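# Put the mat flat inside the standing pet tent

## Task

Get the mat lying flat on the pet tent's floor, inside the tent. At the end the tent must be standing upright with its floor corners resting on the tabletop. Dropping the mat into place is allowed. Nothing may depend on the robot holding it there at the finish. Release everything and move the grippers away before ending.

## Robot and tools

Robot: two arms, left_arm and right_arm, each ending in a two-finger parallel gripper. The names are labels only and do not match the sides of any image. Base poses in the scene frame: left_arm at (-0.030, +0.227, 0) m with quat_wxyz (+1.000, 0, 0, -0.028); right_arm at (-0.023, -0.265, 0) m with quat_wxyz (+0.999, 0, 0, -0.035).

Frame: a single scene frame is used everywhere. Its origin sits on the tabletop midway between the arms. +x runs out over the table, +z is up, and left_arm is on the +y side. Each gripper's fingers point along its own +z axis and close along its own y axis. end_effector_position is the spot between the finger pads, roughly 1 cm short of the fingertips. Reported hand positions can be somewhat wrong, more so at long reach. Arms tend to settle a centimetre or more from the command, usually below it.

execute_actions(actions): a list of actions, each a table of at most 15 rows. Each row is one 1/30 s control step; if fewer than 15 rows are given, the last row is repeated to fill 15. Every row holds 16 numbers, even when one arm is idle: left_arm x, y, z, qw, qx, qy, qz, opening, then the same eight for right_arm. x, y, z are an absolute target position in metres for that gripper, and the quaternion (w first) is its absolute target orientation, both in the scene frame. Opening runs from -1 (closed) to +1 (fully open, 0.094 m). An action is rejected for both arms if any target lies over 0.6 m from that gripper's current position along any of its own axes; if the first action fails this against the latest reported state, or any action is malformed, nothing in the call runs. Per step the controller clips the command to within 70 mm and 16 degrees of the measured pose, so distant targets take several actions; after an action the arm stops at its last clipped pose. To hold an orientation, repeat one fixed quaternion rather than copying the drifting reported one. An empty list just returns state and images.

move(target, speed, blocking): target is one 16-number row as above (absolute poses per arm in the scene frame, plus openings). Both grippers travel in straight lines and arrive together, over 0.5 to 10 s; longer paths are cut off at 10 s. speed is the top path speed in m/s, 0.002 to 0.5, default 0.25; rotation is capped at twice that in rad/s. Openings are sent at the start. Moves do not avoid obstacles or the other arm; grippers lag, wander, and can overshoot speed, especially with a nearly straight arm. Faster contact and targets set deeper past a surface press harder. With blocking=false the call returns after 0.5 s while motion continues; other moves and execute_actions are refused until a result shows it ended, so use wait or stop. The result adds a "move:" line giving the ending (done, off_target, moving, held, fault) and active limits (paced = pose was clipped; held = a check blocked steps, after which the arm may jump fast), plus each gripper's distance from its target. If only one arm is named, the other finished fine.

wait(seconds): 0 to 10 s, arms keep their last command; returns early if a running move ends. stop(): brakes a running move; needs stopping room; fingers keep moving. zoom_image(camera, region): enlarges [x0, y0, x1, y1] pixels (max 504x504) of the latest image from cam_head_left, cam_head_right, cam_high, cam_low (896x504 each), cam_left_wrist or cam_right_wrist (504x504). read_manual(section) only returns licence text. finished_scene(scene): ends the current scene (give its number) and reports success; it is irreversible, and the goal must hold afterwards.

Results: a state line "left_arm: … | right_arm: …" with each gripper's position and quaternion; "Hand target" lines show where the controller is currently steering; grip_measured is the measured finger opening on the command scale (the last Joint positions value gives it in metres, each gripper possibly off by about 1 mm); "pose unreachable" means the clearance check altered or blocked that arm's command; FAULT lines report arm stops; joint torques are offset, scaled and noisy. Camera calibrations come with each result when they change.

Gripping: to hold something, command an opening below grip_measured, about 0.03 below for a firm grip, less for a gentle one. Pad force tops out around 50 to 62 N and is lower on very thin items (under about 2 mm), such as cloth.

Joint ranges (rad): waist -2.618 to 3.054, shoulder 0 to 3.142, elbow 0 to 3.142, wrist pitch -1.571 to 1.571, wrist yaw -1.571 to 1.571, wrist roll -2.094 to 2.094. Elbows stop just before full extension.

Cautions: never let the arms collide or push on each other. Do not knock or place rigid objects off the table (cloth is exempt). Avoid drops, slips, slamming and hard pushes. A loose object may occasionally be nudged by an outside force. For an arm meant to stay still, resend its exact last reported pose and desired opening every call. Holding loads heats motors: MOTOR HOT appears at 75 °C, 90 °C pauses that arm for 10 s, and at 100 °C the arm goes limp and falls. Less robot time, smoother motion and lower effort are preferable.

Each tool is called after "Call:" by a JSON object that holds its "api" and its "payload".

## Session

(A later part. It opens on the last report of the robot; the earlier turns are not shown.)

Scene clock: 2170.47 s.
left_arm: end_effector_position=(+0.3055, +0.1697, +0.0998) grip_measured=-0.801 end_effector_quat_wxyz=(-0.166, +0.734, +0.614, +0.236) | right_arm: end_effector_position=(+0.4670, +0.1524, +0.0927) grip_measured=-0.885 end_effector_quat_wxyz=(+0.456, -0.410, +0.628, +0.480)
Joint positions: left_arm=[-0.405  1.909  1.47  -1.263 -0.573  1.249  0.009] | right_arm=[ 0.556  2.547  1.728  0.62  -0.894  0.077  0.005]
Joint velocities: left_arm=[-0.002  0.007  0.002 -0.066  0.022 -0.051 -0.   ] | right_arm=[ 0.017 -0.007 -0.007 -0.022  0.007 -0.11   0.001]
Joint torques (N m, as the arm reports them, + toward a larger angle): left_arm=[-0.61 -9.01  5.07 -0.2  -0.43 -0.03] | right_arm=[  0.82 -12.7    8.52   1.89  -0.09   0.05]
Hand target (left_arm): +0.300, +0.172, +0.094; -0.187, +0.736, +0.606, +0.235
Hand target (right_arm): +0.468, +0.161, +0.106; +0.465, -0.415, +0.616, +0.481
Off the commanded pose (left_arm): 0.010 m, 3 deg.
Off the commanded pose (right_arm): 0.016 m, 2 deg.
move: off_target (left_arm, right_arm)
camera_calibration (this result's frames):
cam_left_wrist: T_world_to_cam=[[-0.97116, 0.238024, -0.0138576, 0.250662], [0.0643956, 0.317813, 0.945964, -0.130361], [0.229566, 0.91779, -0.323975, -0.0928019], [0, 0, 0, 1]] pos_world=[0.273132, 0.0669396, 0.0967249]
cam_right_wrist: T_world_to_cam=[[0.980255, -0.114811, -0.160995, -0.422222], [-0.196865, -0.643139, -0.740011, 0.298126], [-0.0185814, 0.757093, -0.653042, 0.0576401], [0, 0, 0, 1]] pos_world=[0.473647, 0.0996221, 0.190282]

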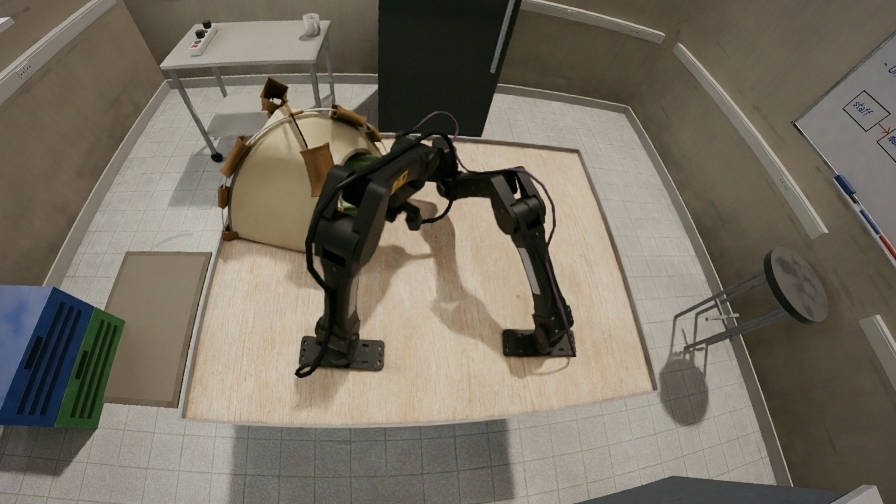

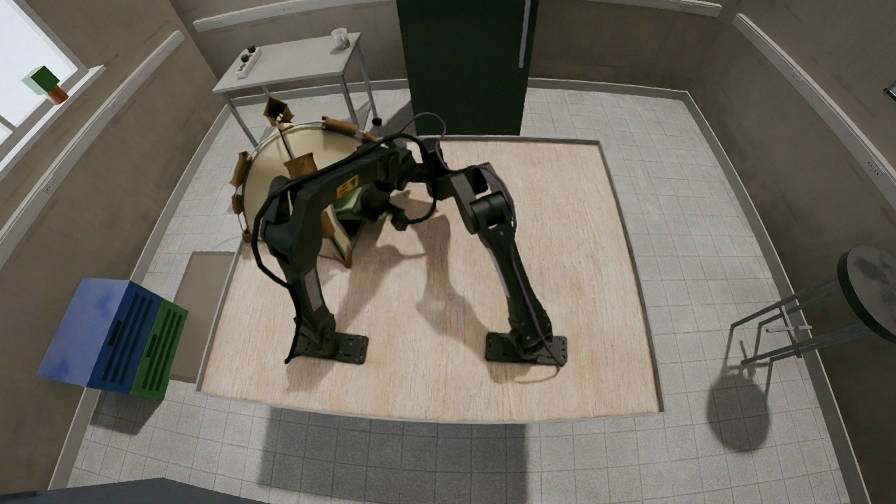

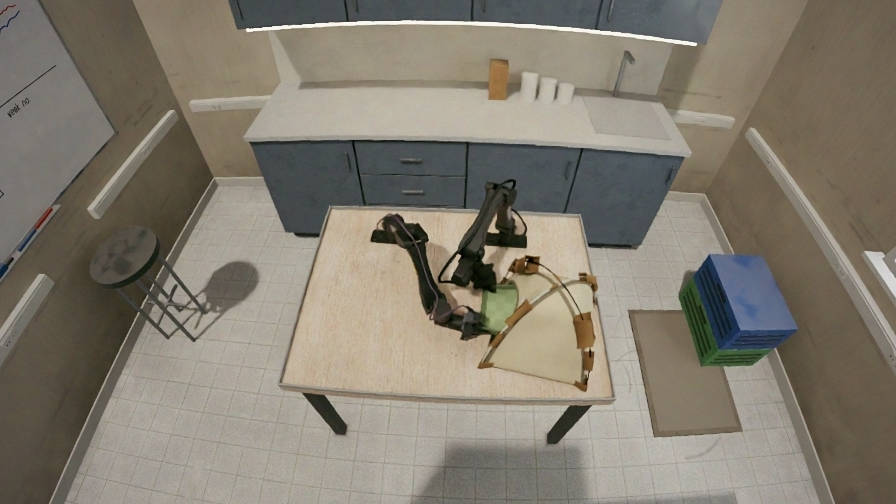

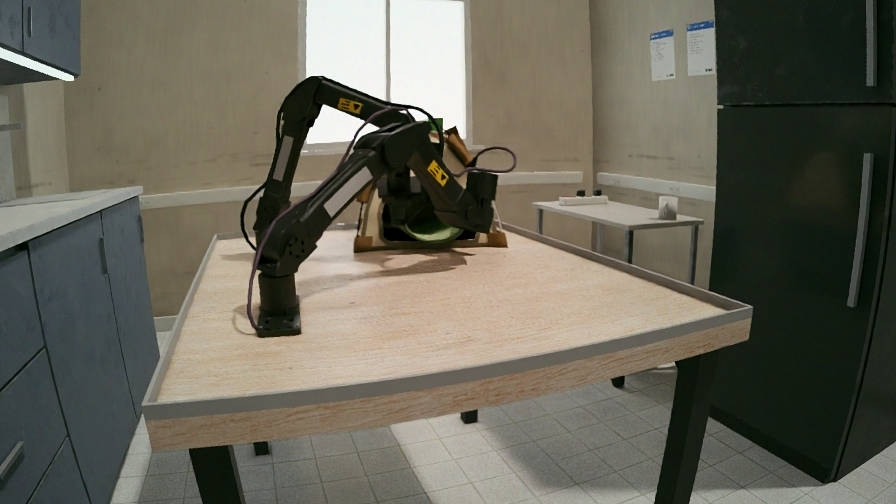

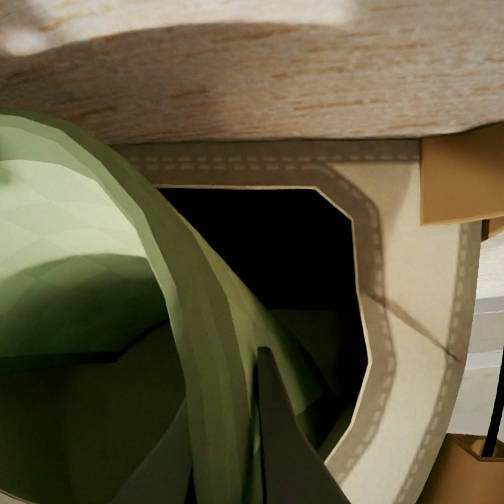

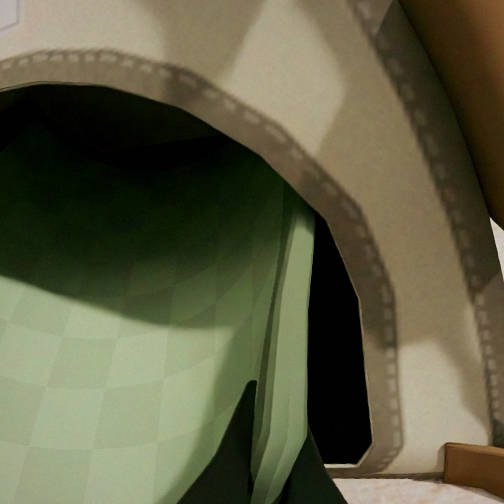

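Call:
{"api": "execute_actions", "payload": {"actions": [[[0.299,0.172,0.092,-0.1913,0.7359,0.6066,0.2320,-0.83, 0.469,0.161,0.106,0.4648,-0.4155,0.6161,0.4813,-0.915],[0.299,0.172,0.092,-0.1913,0.7359,0.6066,0.2320,-0.85, 0.469,0.161,0.106,0.4648,-0.4155,0.6161,0.4813,-0.915],[0.299,0.172,0.092,-0.1913,0.7359,0.6066,0.2320,-0.87, 0.469,0.161,0.106,0.4648,-0.4155,0.6161,0.4813,-0.915],[0.299,0.172,0.092,-0.1913,0.7359,0.6066,0.2320,-0.89, 0.469,0.161,0.106,0.4648,-0.4155,0.6161,0.4813,-0.915],[0.299,0.172,0.092,-0.1913,0.7359,0.6066,0.2320,-0.915, 0.469,0.161,0.106,0.4648,-0.4155,0.6161,0.4813,-0.915]]]}}

Call:
{"api": "move", "payload": {"target": [0.306,0.218,0.092,-0.1913,0.7359,0.6066,0.2320,-0.915, 0.475,0.194,0.105,0.4648,-0.4155,0.6161,0.4813,-0.915], "speed": 0.04}}

Scene clock: 2175.90 s.
left_arm: end_effector_position=(+0.3052, +0.1701, +0.1001) grip_measured=-0.887 end_effector_quat_wxyz=(-0.167, +0.732, +0.616, +0.237) | right_arm: end_effector_position=(+0.4671, +0.1523, +0.0925) grip_measured=-0.885 end_effector_quat_wxyz=(+0.456, -0.409, +0.628, +0.480)
Joint positions: left_arm=[-0.405  1.909  1.47  -1.265 -0.575  1.242  0.005] | right_arm=[ 0.556  2.547  1.728  0.619 -0.894  0.077  0.005]
Joint velocities: left_arm=[-0.007  0.002  0.022  0.007 -0.007 -0.022 -0.   ] | right_arm=[-0.017 -0.012 -0.007  0.022  0.007  0.022 -0.   ]
Joint torques (N m, as the arm reports them, + toward a larger angle): left_arm=[-0.59 -8.45  5.14 -0.22 -0.41 -0.03] | right_arm=[  0.81 -12.74   8.5    1.89  -0.09   0.04]
Hand target (left_arm): +0.299, +0.172, +0.092; -0.191, +0.736, +0.606, +0.232
Hand target (right_arm): +0.468, +0.161, +0.106; +0.465, -0.415, +0.616, +0.481
Off the commanded pose (left_arm): 0.010 m, 3 deg.
Off the commanded pose (right_arm): 0.016 m, 2 deg.
camera_calibration (this result's frames):
cam_left_wrist: T_world_to_cam=[[-0.972263, 0.233356, -0.0157979, 0.25167], [0.0605907, 0.316534, 0.946644, -0.129398], [0.225906, 0.91943, -0.321893, -0.0924377], [0, 0, 0, 1]] pos_world=[0.273412, 0.06722, 0.0967147]
cam_right_wrist: T_world_to_cam=[[0.980054, -0.115274, -0.161884, -0.422043], [-0.197828, -0.64351, -0.739432, 0.298405], [-0.0189366, 0.756708, -0.653479, 0.0577903], [0, 0, 0, 1]] pos_world=[0.473752, 0.0996455, 0.190093]

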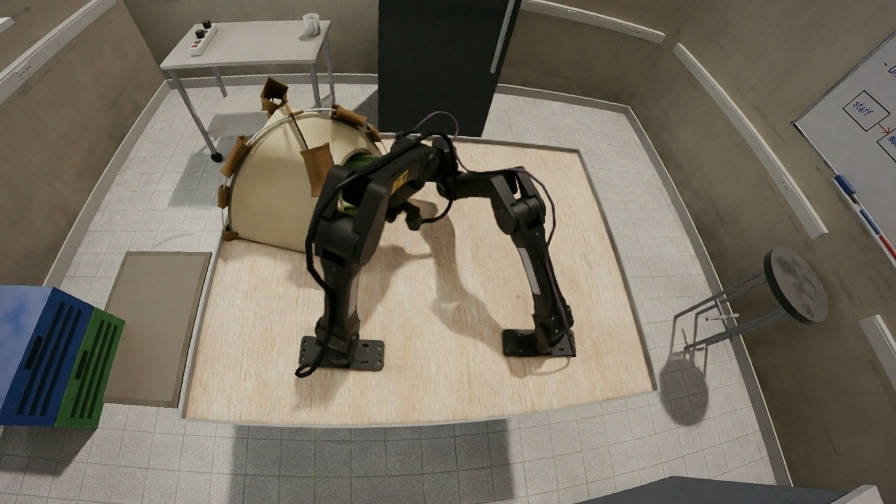

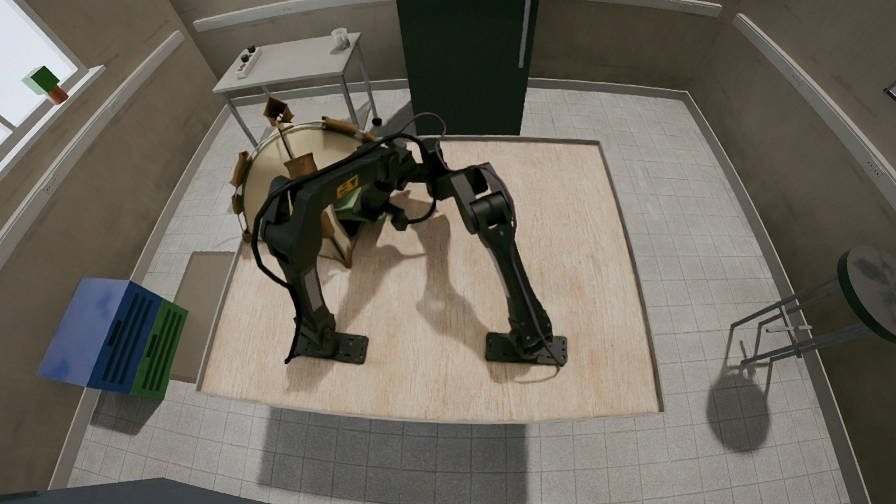

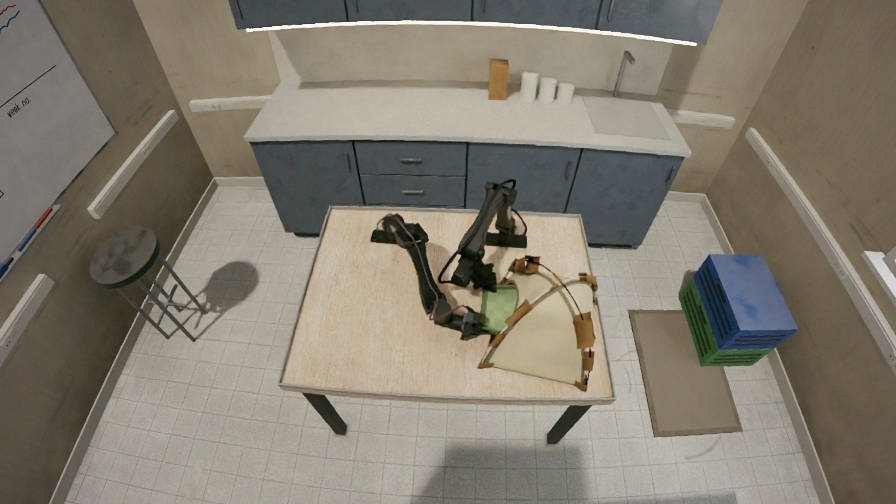

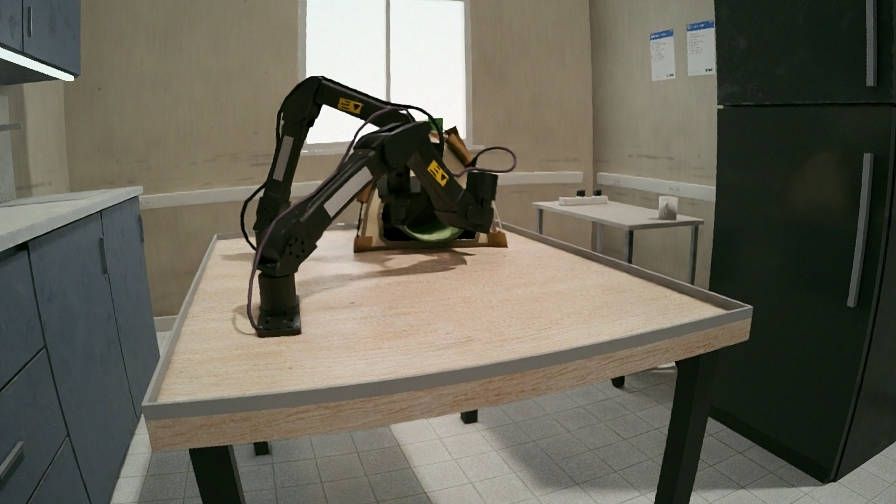

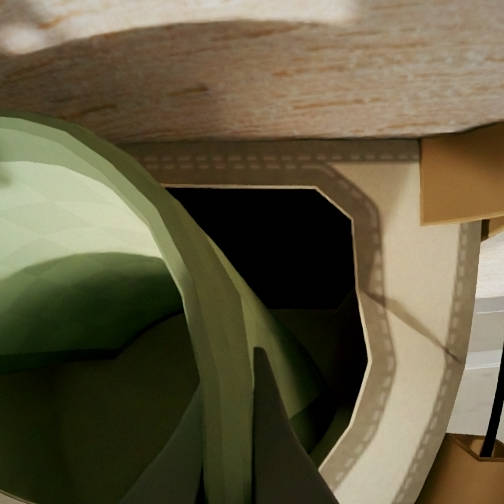

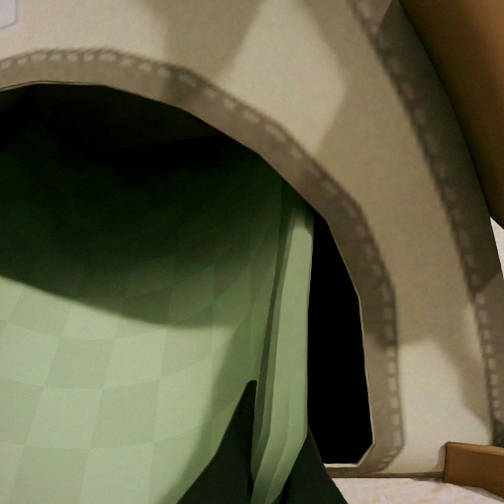

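Scene clock: 2177.43 s.
left_arm: end_effector_position=(+0.3081, +0.2119, +0.0891) grip_measured=-0.887 end_effector_quat_wxyz=(-0.189, +0.736, +0.610, +0.226) | right_arm: end_effector_position=(+0.4730, +0.1859, +0.0917) grip_measured=-0.885 end_effector_quat_wxyz=(+0.456, -0.412, +0.626, +0.480)
Joint positions: left_arm=[-0.289  1.892  1.399 -1.189 -0.588  1.379  0.005] | right_arm=[ 0.604  2.632  1.892  0.552 -0.851  0.088  0.005]
Joint velocities: left_arm=[ 0.012  0.002 -0.032  0.022  0.007  0.022 -0.   ] | right_arm=[-0.007  0.017 -0.007 -0.066  0.037 -0.007 -0.002]
Joint torques (N m, as the arm reports them, + toward a larger angle): left_arm=[  0.72 -12.09   3.68   0.09  -0.47   0.16] | right_arm=[  0.86 -13.39   8.56   1.96  -0.07   0.05]
Hand target (left_arm): +0.305, +0.218, +0.092; -0.193, +0.736, +0.607, +0.231
Hand target (right_arm): +0.474, +0.194, +0.105; +0.465, -0.415, +0.616, +0.481
Off the commanded pose (left_arm): 0.007 m, 1 deg.
Off the commanded pose (right_arm): 0.016 m, 2 deg.
move: off_target (right_arm)
camera_calibration (this result's frames):
cam_left_wrist: T_world_to_cam=[[-0.972039, 0.232083, 0.0357494, 0.24018], [0.106061, 0.298093, 0.948626, -0.142671], [0.209503, 0.925893, -0.314373, -0.131991], [0, 0, 0, 1]] pos_world=[0.276249, 0.108997, 0.0852604]
cam_right_wrist: T_world_to_cam=[[0.981312, -0.110077, -0.157831, -0.426032], [-0.191375, -0.643877, -0.740809, 0.317746], [-0.0200779, 0.75717, -0.65291, 0.0323795], [0, 0, 0, 1]] pos_world=[0.479529, 0.133176, 0.189289]

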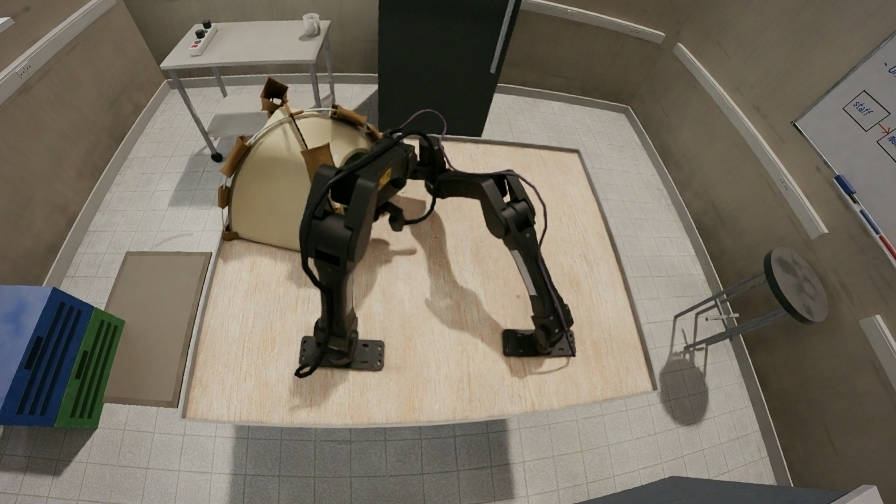

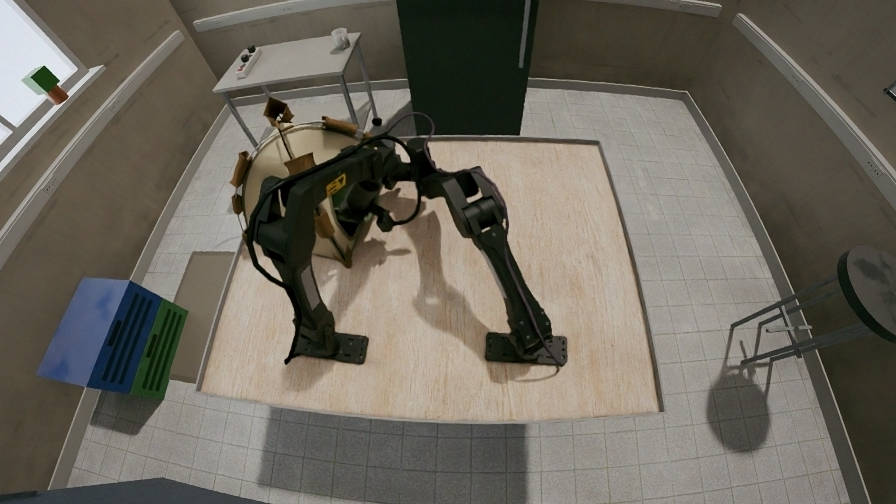

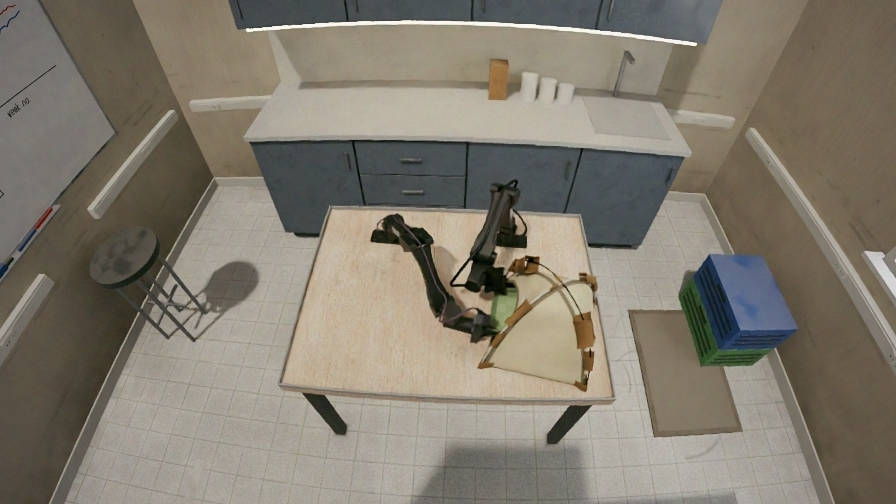

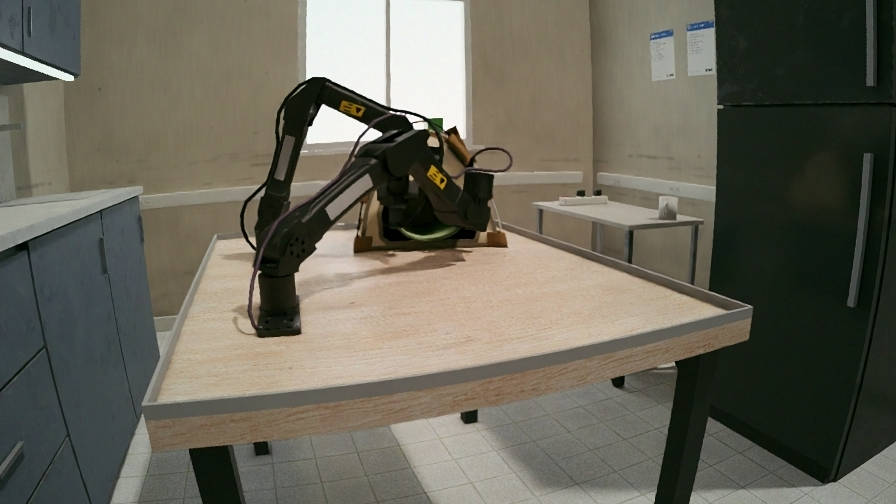

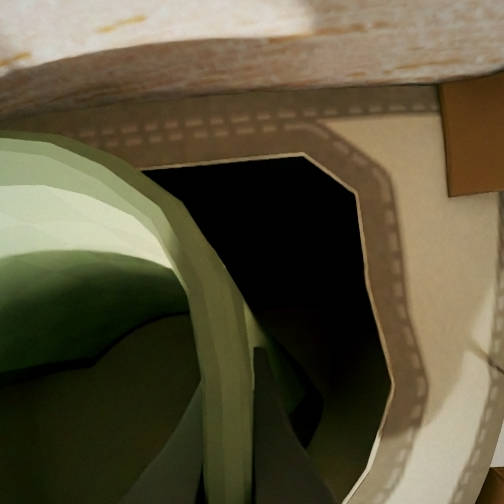

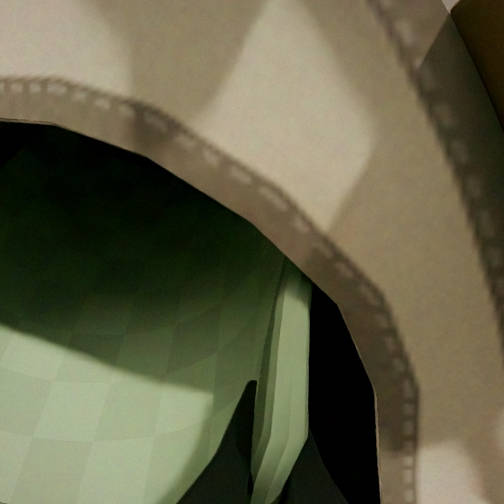

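Call:
{"api": "move", "payload": {"target": [0.316,0.242,0.088,-0.1913,0.7359,0.6066,0.2320,-0.915, 0.479,0.219,0.103,0.4648,-0.4155,0.6161,0.4813,-0.915], "speed": 0.03}}

Scene clock: 2182.00 s.
left_arm: end_effector_position=(+0.3180, +0.2358, +0.0848) grip_measured=-0.887 end_effector_quat_wxyz=(-0.189, +0.737, +0.609, +0.224) | right_arm: end_effector_position=(+0.4796, +0.2090, +0.0884) grip_measured=-0.885 end_effector_quat_wxyz=(+0.456, -0.411, +0.627, +0.479)
Joint positions: left_arm=[-0.213  1.892  1.384 -1.123 -0.592  1.473  0.005] | right_arm=[ 0.635  2.71   2.039  0.488 -0.816  0.096  0.005]
Joint velocities: left_arm=[-0.027 -0.002 -0.002 -0.022  0.066  0.066 -0.   ] | right_arm=[-0.012 -0.002 -0.007 -0.022  0.051 -0.022  0.001]
Joint torques (N m, as the arm reports them, + toward a larger angle): left_arm=[  0.69 -12.11   3.91   0.22  -0.49   0.14] | right_arm=[  1.03 -13.85   8.84   1.96  -0.1    0.06]
Hand target (left_arm): +0.315, +0.242, +0.088; -0.192, +0.736, +0.607, +0.231
Hand target (right_arm): +0.478, +0.218, +0.103; +0.465, -0.415, +0.616, +0.481
Off the commanded pose (left_arm): 0.007 m, 1 deg.
Off the commanded pose (right_arm): 0.018 m, 2 deg.
move: off_target (right_arm)
camera_calibration (this result's frames):
cam_left_wrist: T_world_to_cam=[[-0.971519, 0.233768, 0.038784, 0.243504], [0.109865, 0.299344, 0.947799, -0.148172], [0.209955, 0.925065, -0.316501, -0.157336], [0, 0, 0, 1]] pos_world=[0.285882, 0.132977, 0.0811961]
cam_right_wrist: T_world_to_cam=[[0.980716, -0.114839, -0.158138, -0.429186], [-0.194698, -0.644414, -0.739475, 0.333039], [-0.0169857, 0.756005, -0.654346, 0.0118292], [0, 0, 0, 1]] pos_world=[0.485953, 0.156385, 0.186144]

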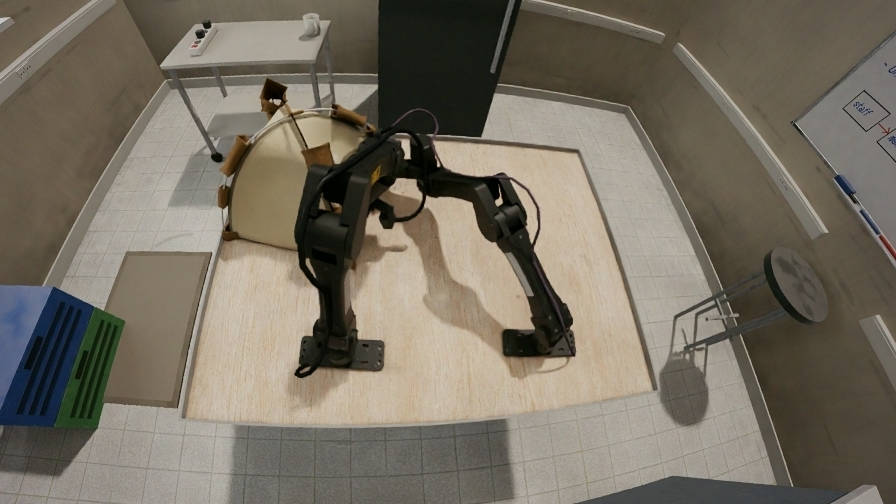

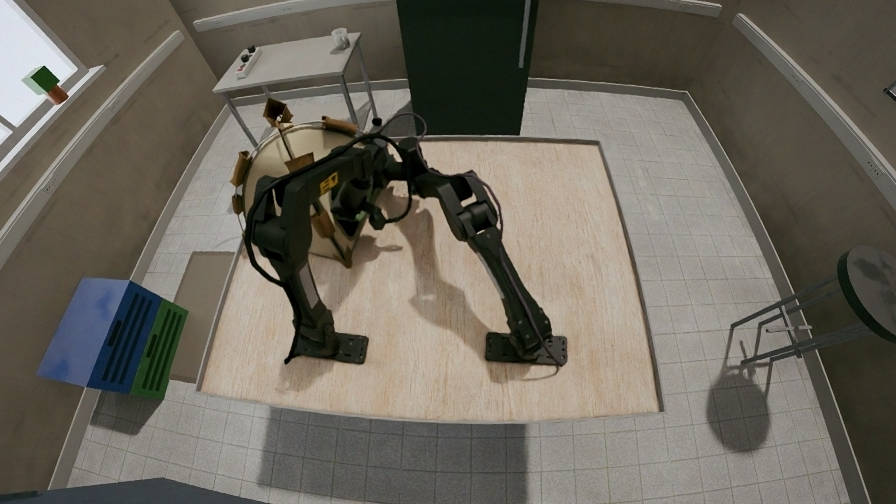

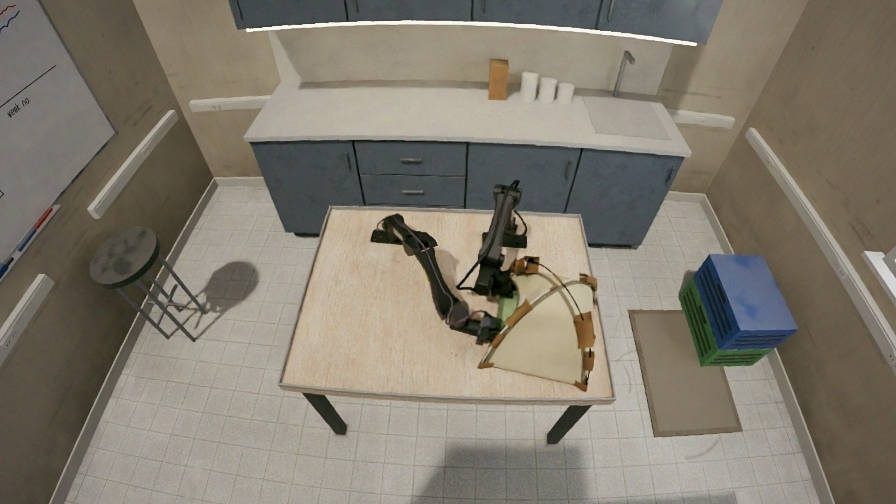

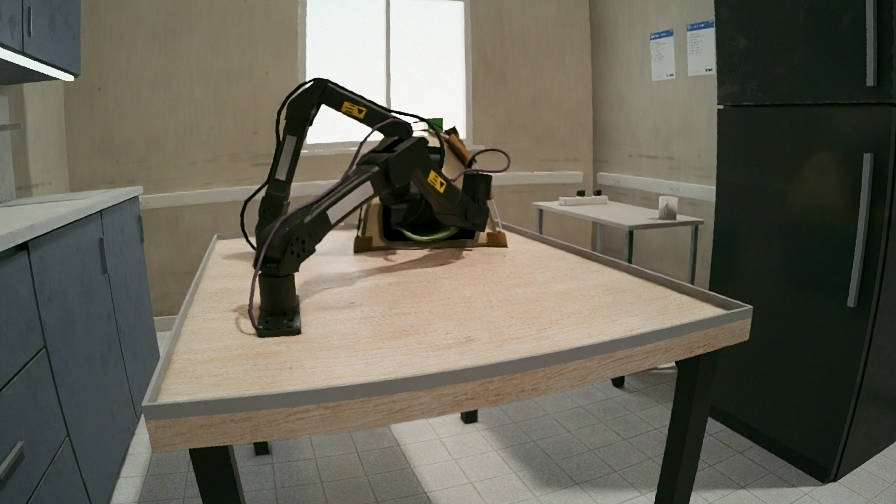

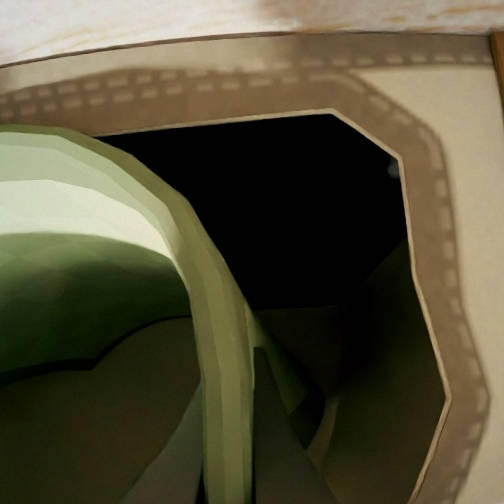

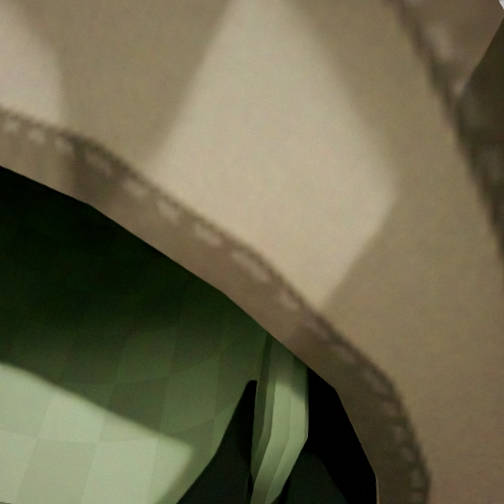

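Call:
{"api": "zoom_image", "payload": {"camera": "cam_low", "region": [340, 150, 520, 270]}}

Call:
{"api": "zoom_image", "payload": {"camera": "cam_high", "region": [450, 240, 610, 400]}}

Region (340, 150, 520, 270) of cam_low's 896x504 image, scaled by 2.800, with more detail than that image has.

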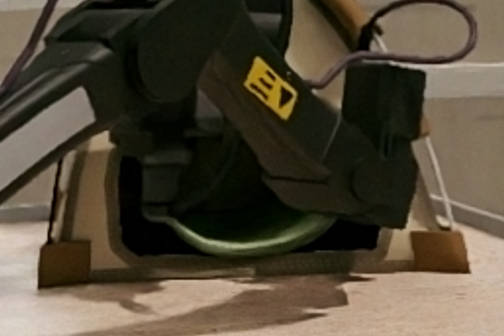

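Region (450, 240, 610, 400) of cam_high's 896x504 image, scaled by 3.150, with more detail than that image has.

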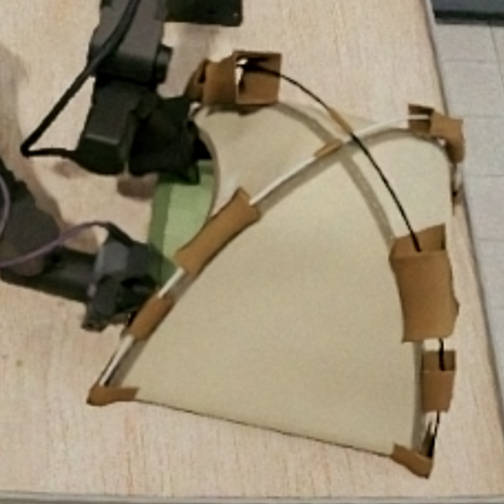

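Call:
{"api": "move", "payload": {"target": [0.319,0.258,0.090,-0.1913,0.7359,0.6066,0.2320,-0.915, 0.480,0.235,0.105,0.4648,-0.4155,0.6161,0.4813,-0.915], "speed": 0.03}}

Scene clock: 2189.87 s.
left_arm: end_effector_position=(+0.3242, +0.2506, +0.0845) grip_measured=-0.887 end_effector_quat_wxyz=(-0.188, +0.738, +0.608, +0.223) | right_arm: end_effector_position=(+0.4828, +0.2234, +0.0890) grip_measured=-0.885 end_effector_quat_wxyz=(+0.456, -0.410, +0.629, +0.478)
Joint positions: left_arm=[-0.166  1.892  1.384 -1.091 -0.593  1.532  0.005] | right_arm=[ 0.654  2.757  2.137  0.437 -0.792  0.1    0.005]
Joint velocities: left_arm=[ 0.007  0.007 -0.002  0.007  0.022  0.007 -0.001] | right_arm=[-0.007  0.007 -0.002 -0.066  0.022  0.007  0.   ]
Joint torques (N m, as the arm reports them, + toward a larger angle): left_arm=[  0.87 -13.18   3.25   0.27  -0.51   0.16] | right_arm=[  1.25 -14.23   8.84   1.98  -0.04   0.05]
Hand target (left_arm): +0.319, +0.258, +0.090; -0.192, +0.736, +0.607, +0.231
Hand target (right_arm): +0.479, +0.234, +0.105; +0.465, -0.415, +0.616, +0.482
Off the commanded pose (left_arm): 0.011 m, 1 deg.
Off the commanded pose (right_arm): 0.020 m, 2 deg.
move: off_target (left_arm, right_arm)
camera_calibration (this result's frames):
cam_left_wrist: T_world_to_cam=[[-0.971001, 0.235871, 0.0390131, 0.245378], [0.111102, 0.3007, 0.947225, -0.153704], [0.211691, 0.924091, -0.318186, -0.172586], [0, 0, 0, 1]] pos_world=[0.291874, 0.147827, 0.0811047]
cam_right_wrist: T_world_to_cam=[[0.979967, -0.119508, -0.159321, -0.429061], [-0.198622, -0.645299, -0.737658, 0.345289], [-0.0146534, 0.754525, -0.656108, 0.000664139], [0, 0, 0, 1]] pos_world=[0.489057, 0.171037, 0.186782]

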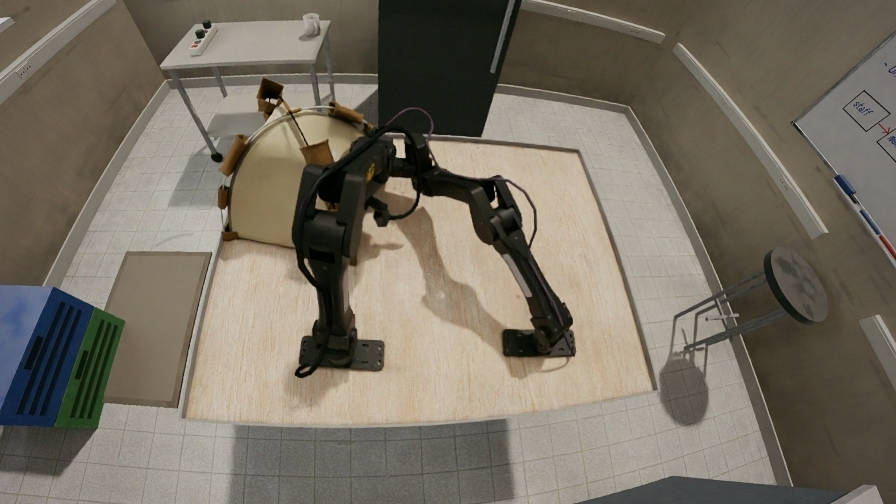

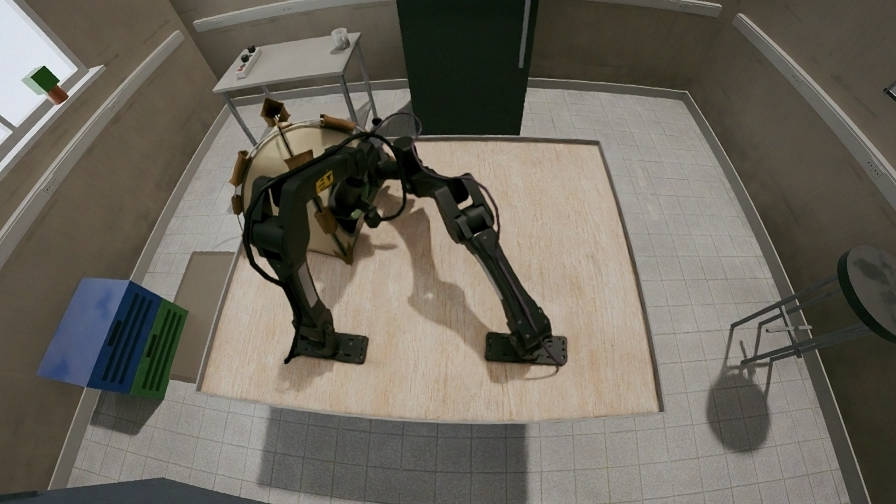

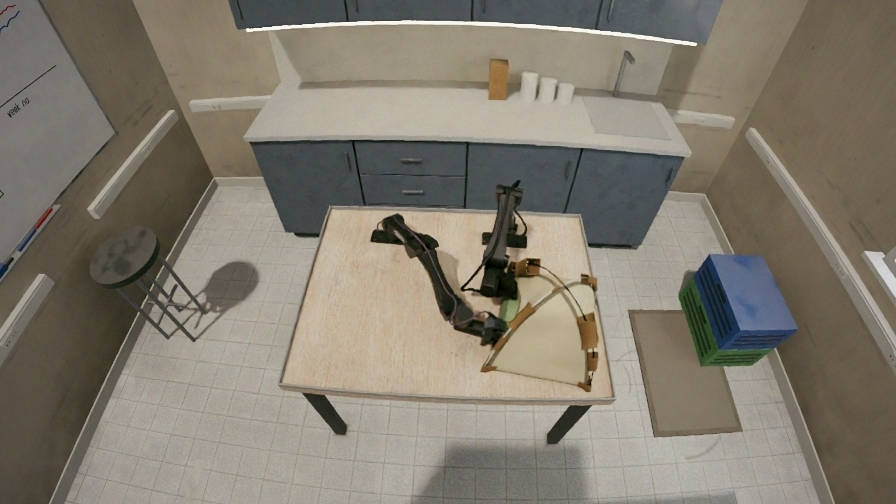

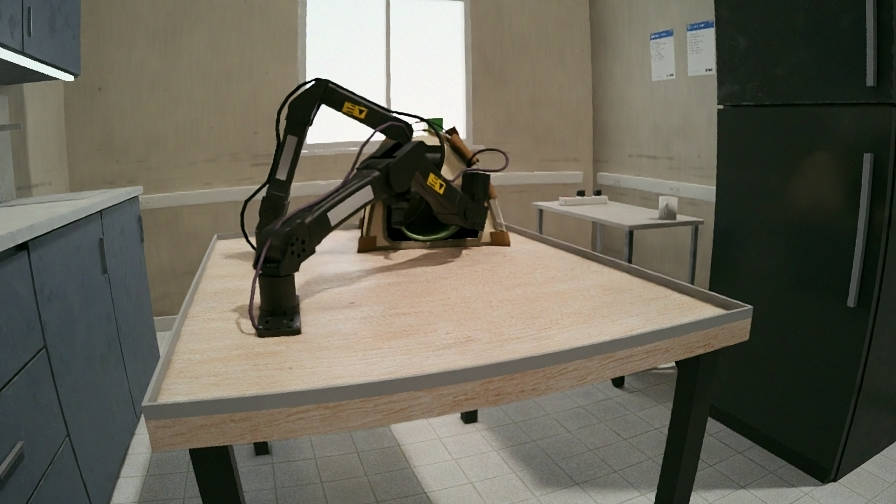

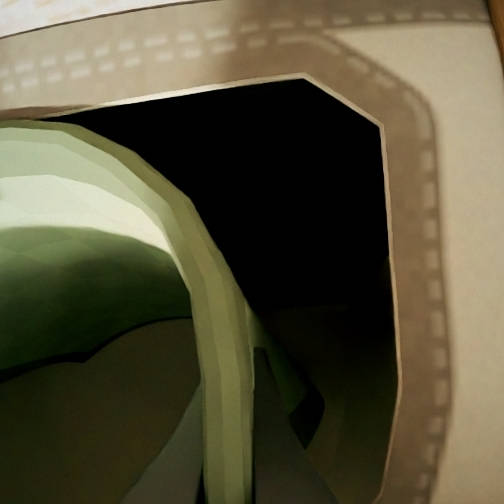

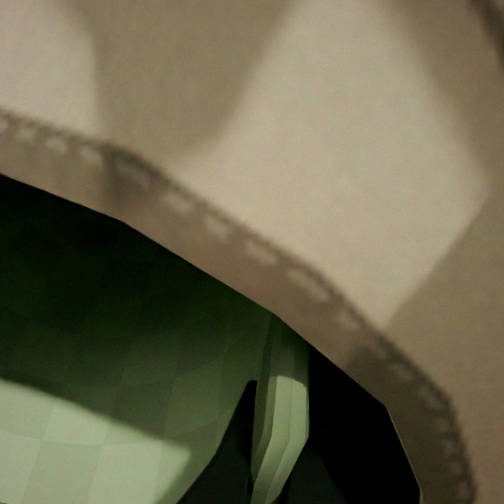

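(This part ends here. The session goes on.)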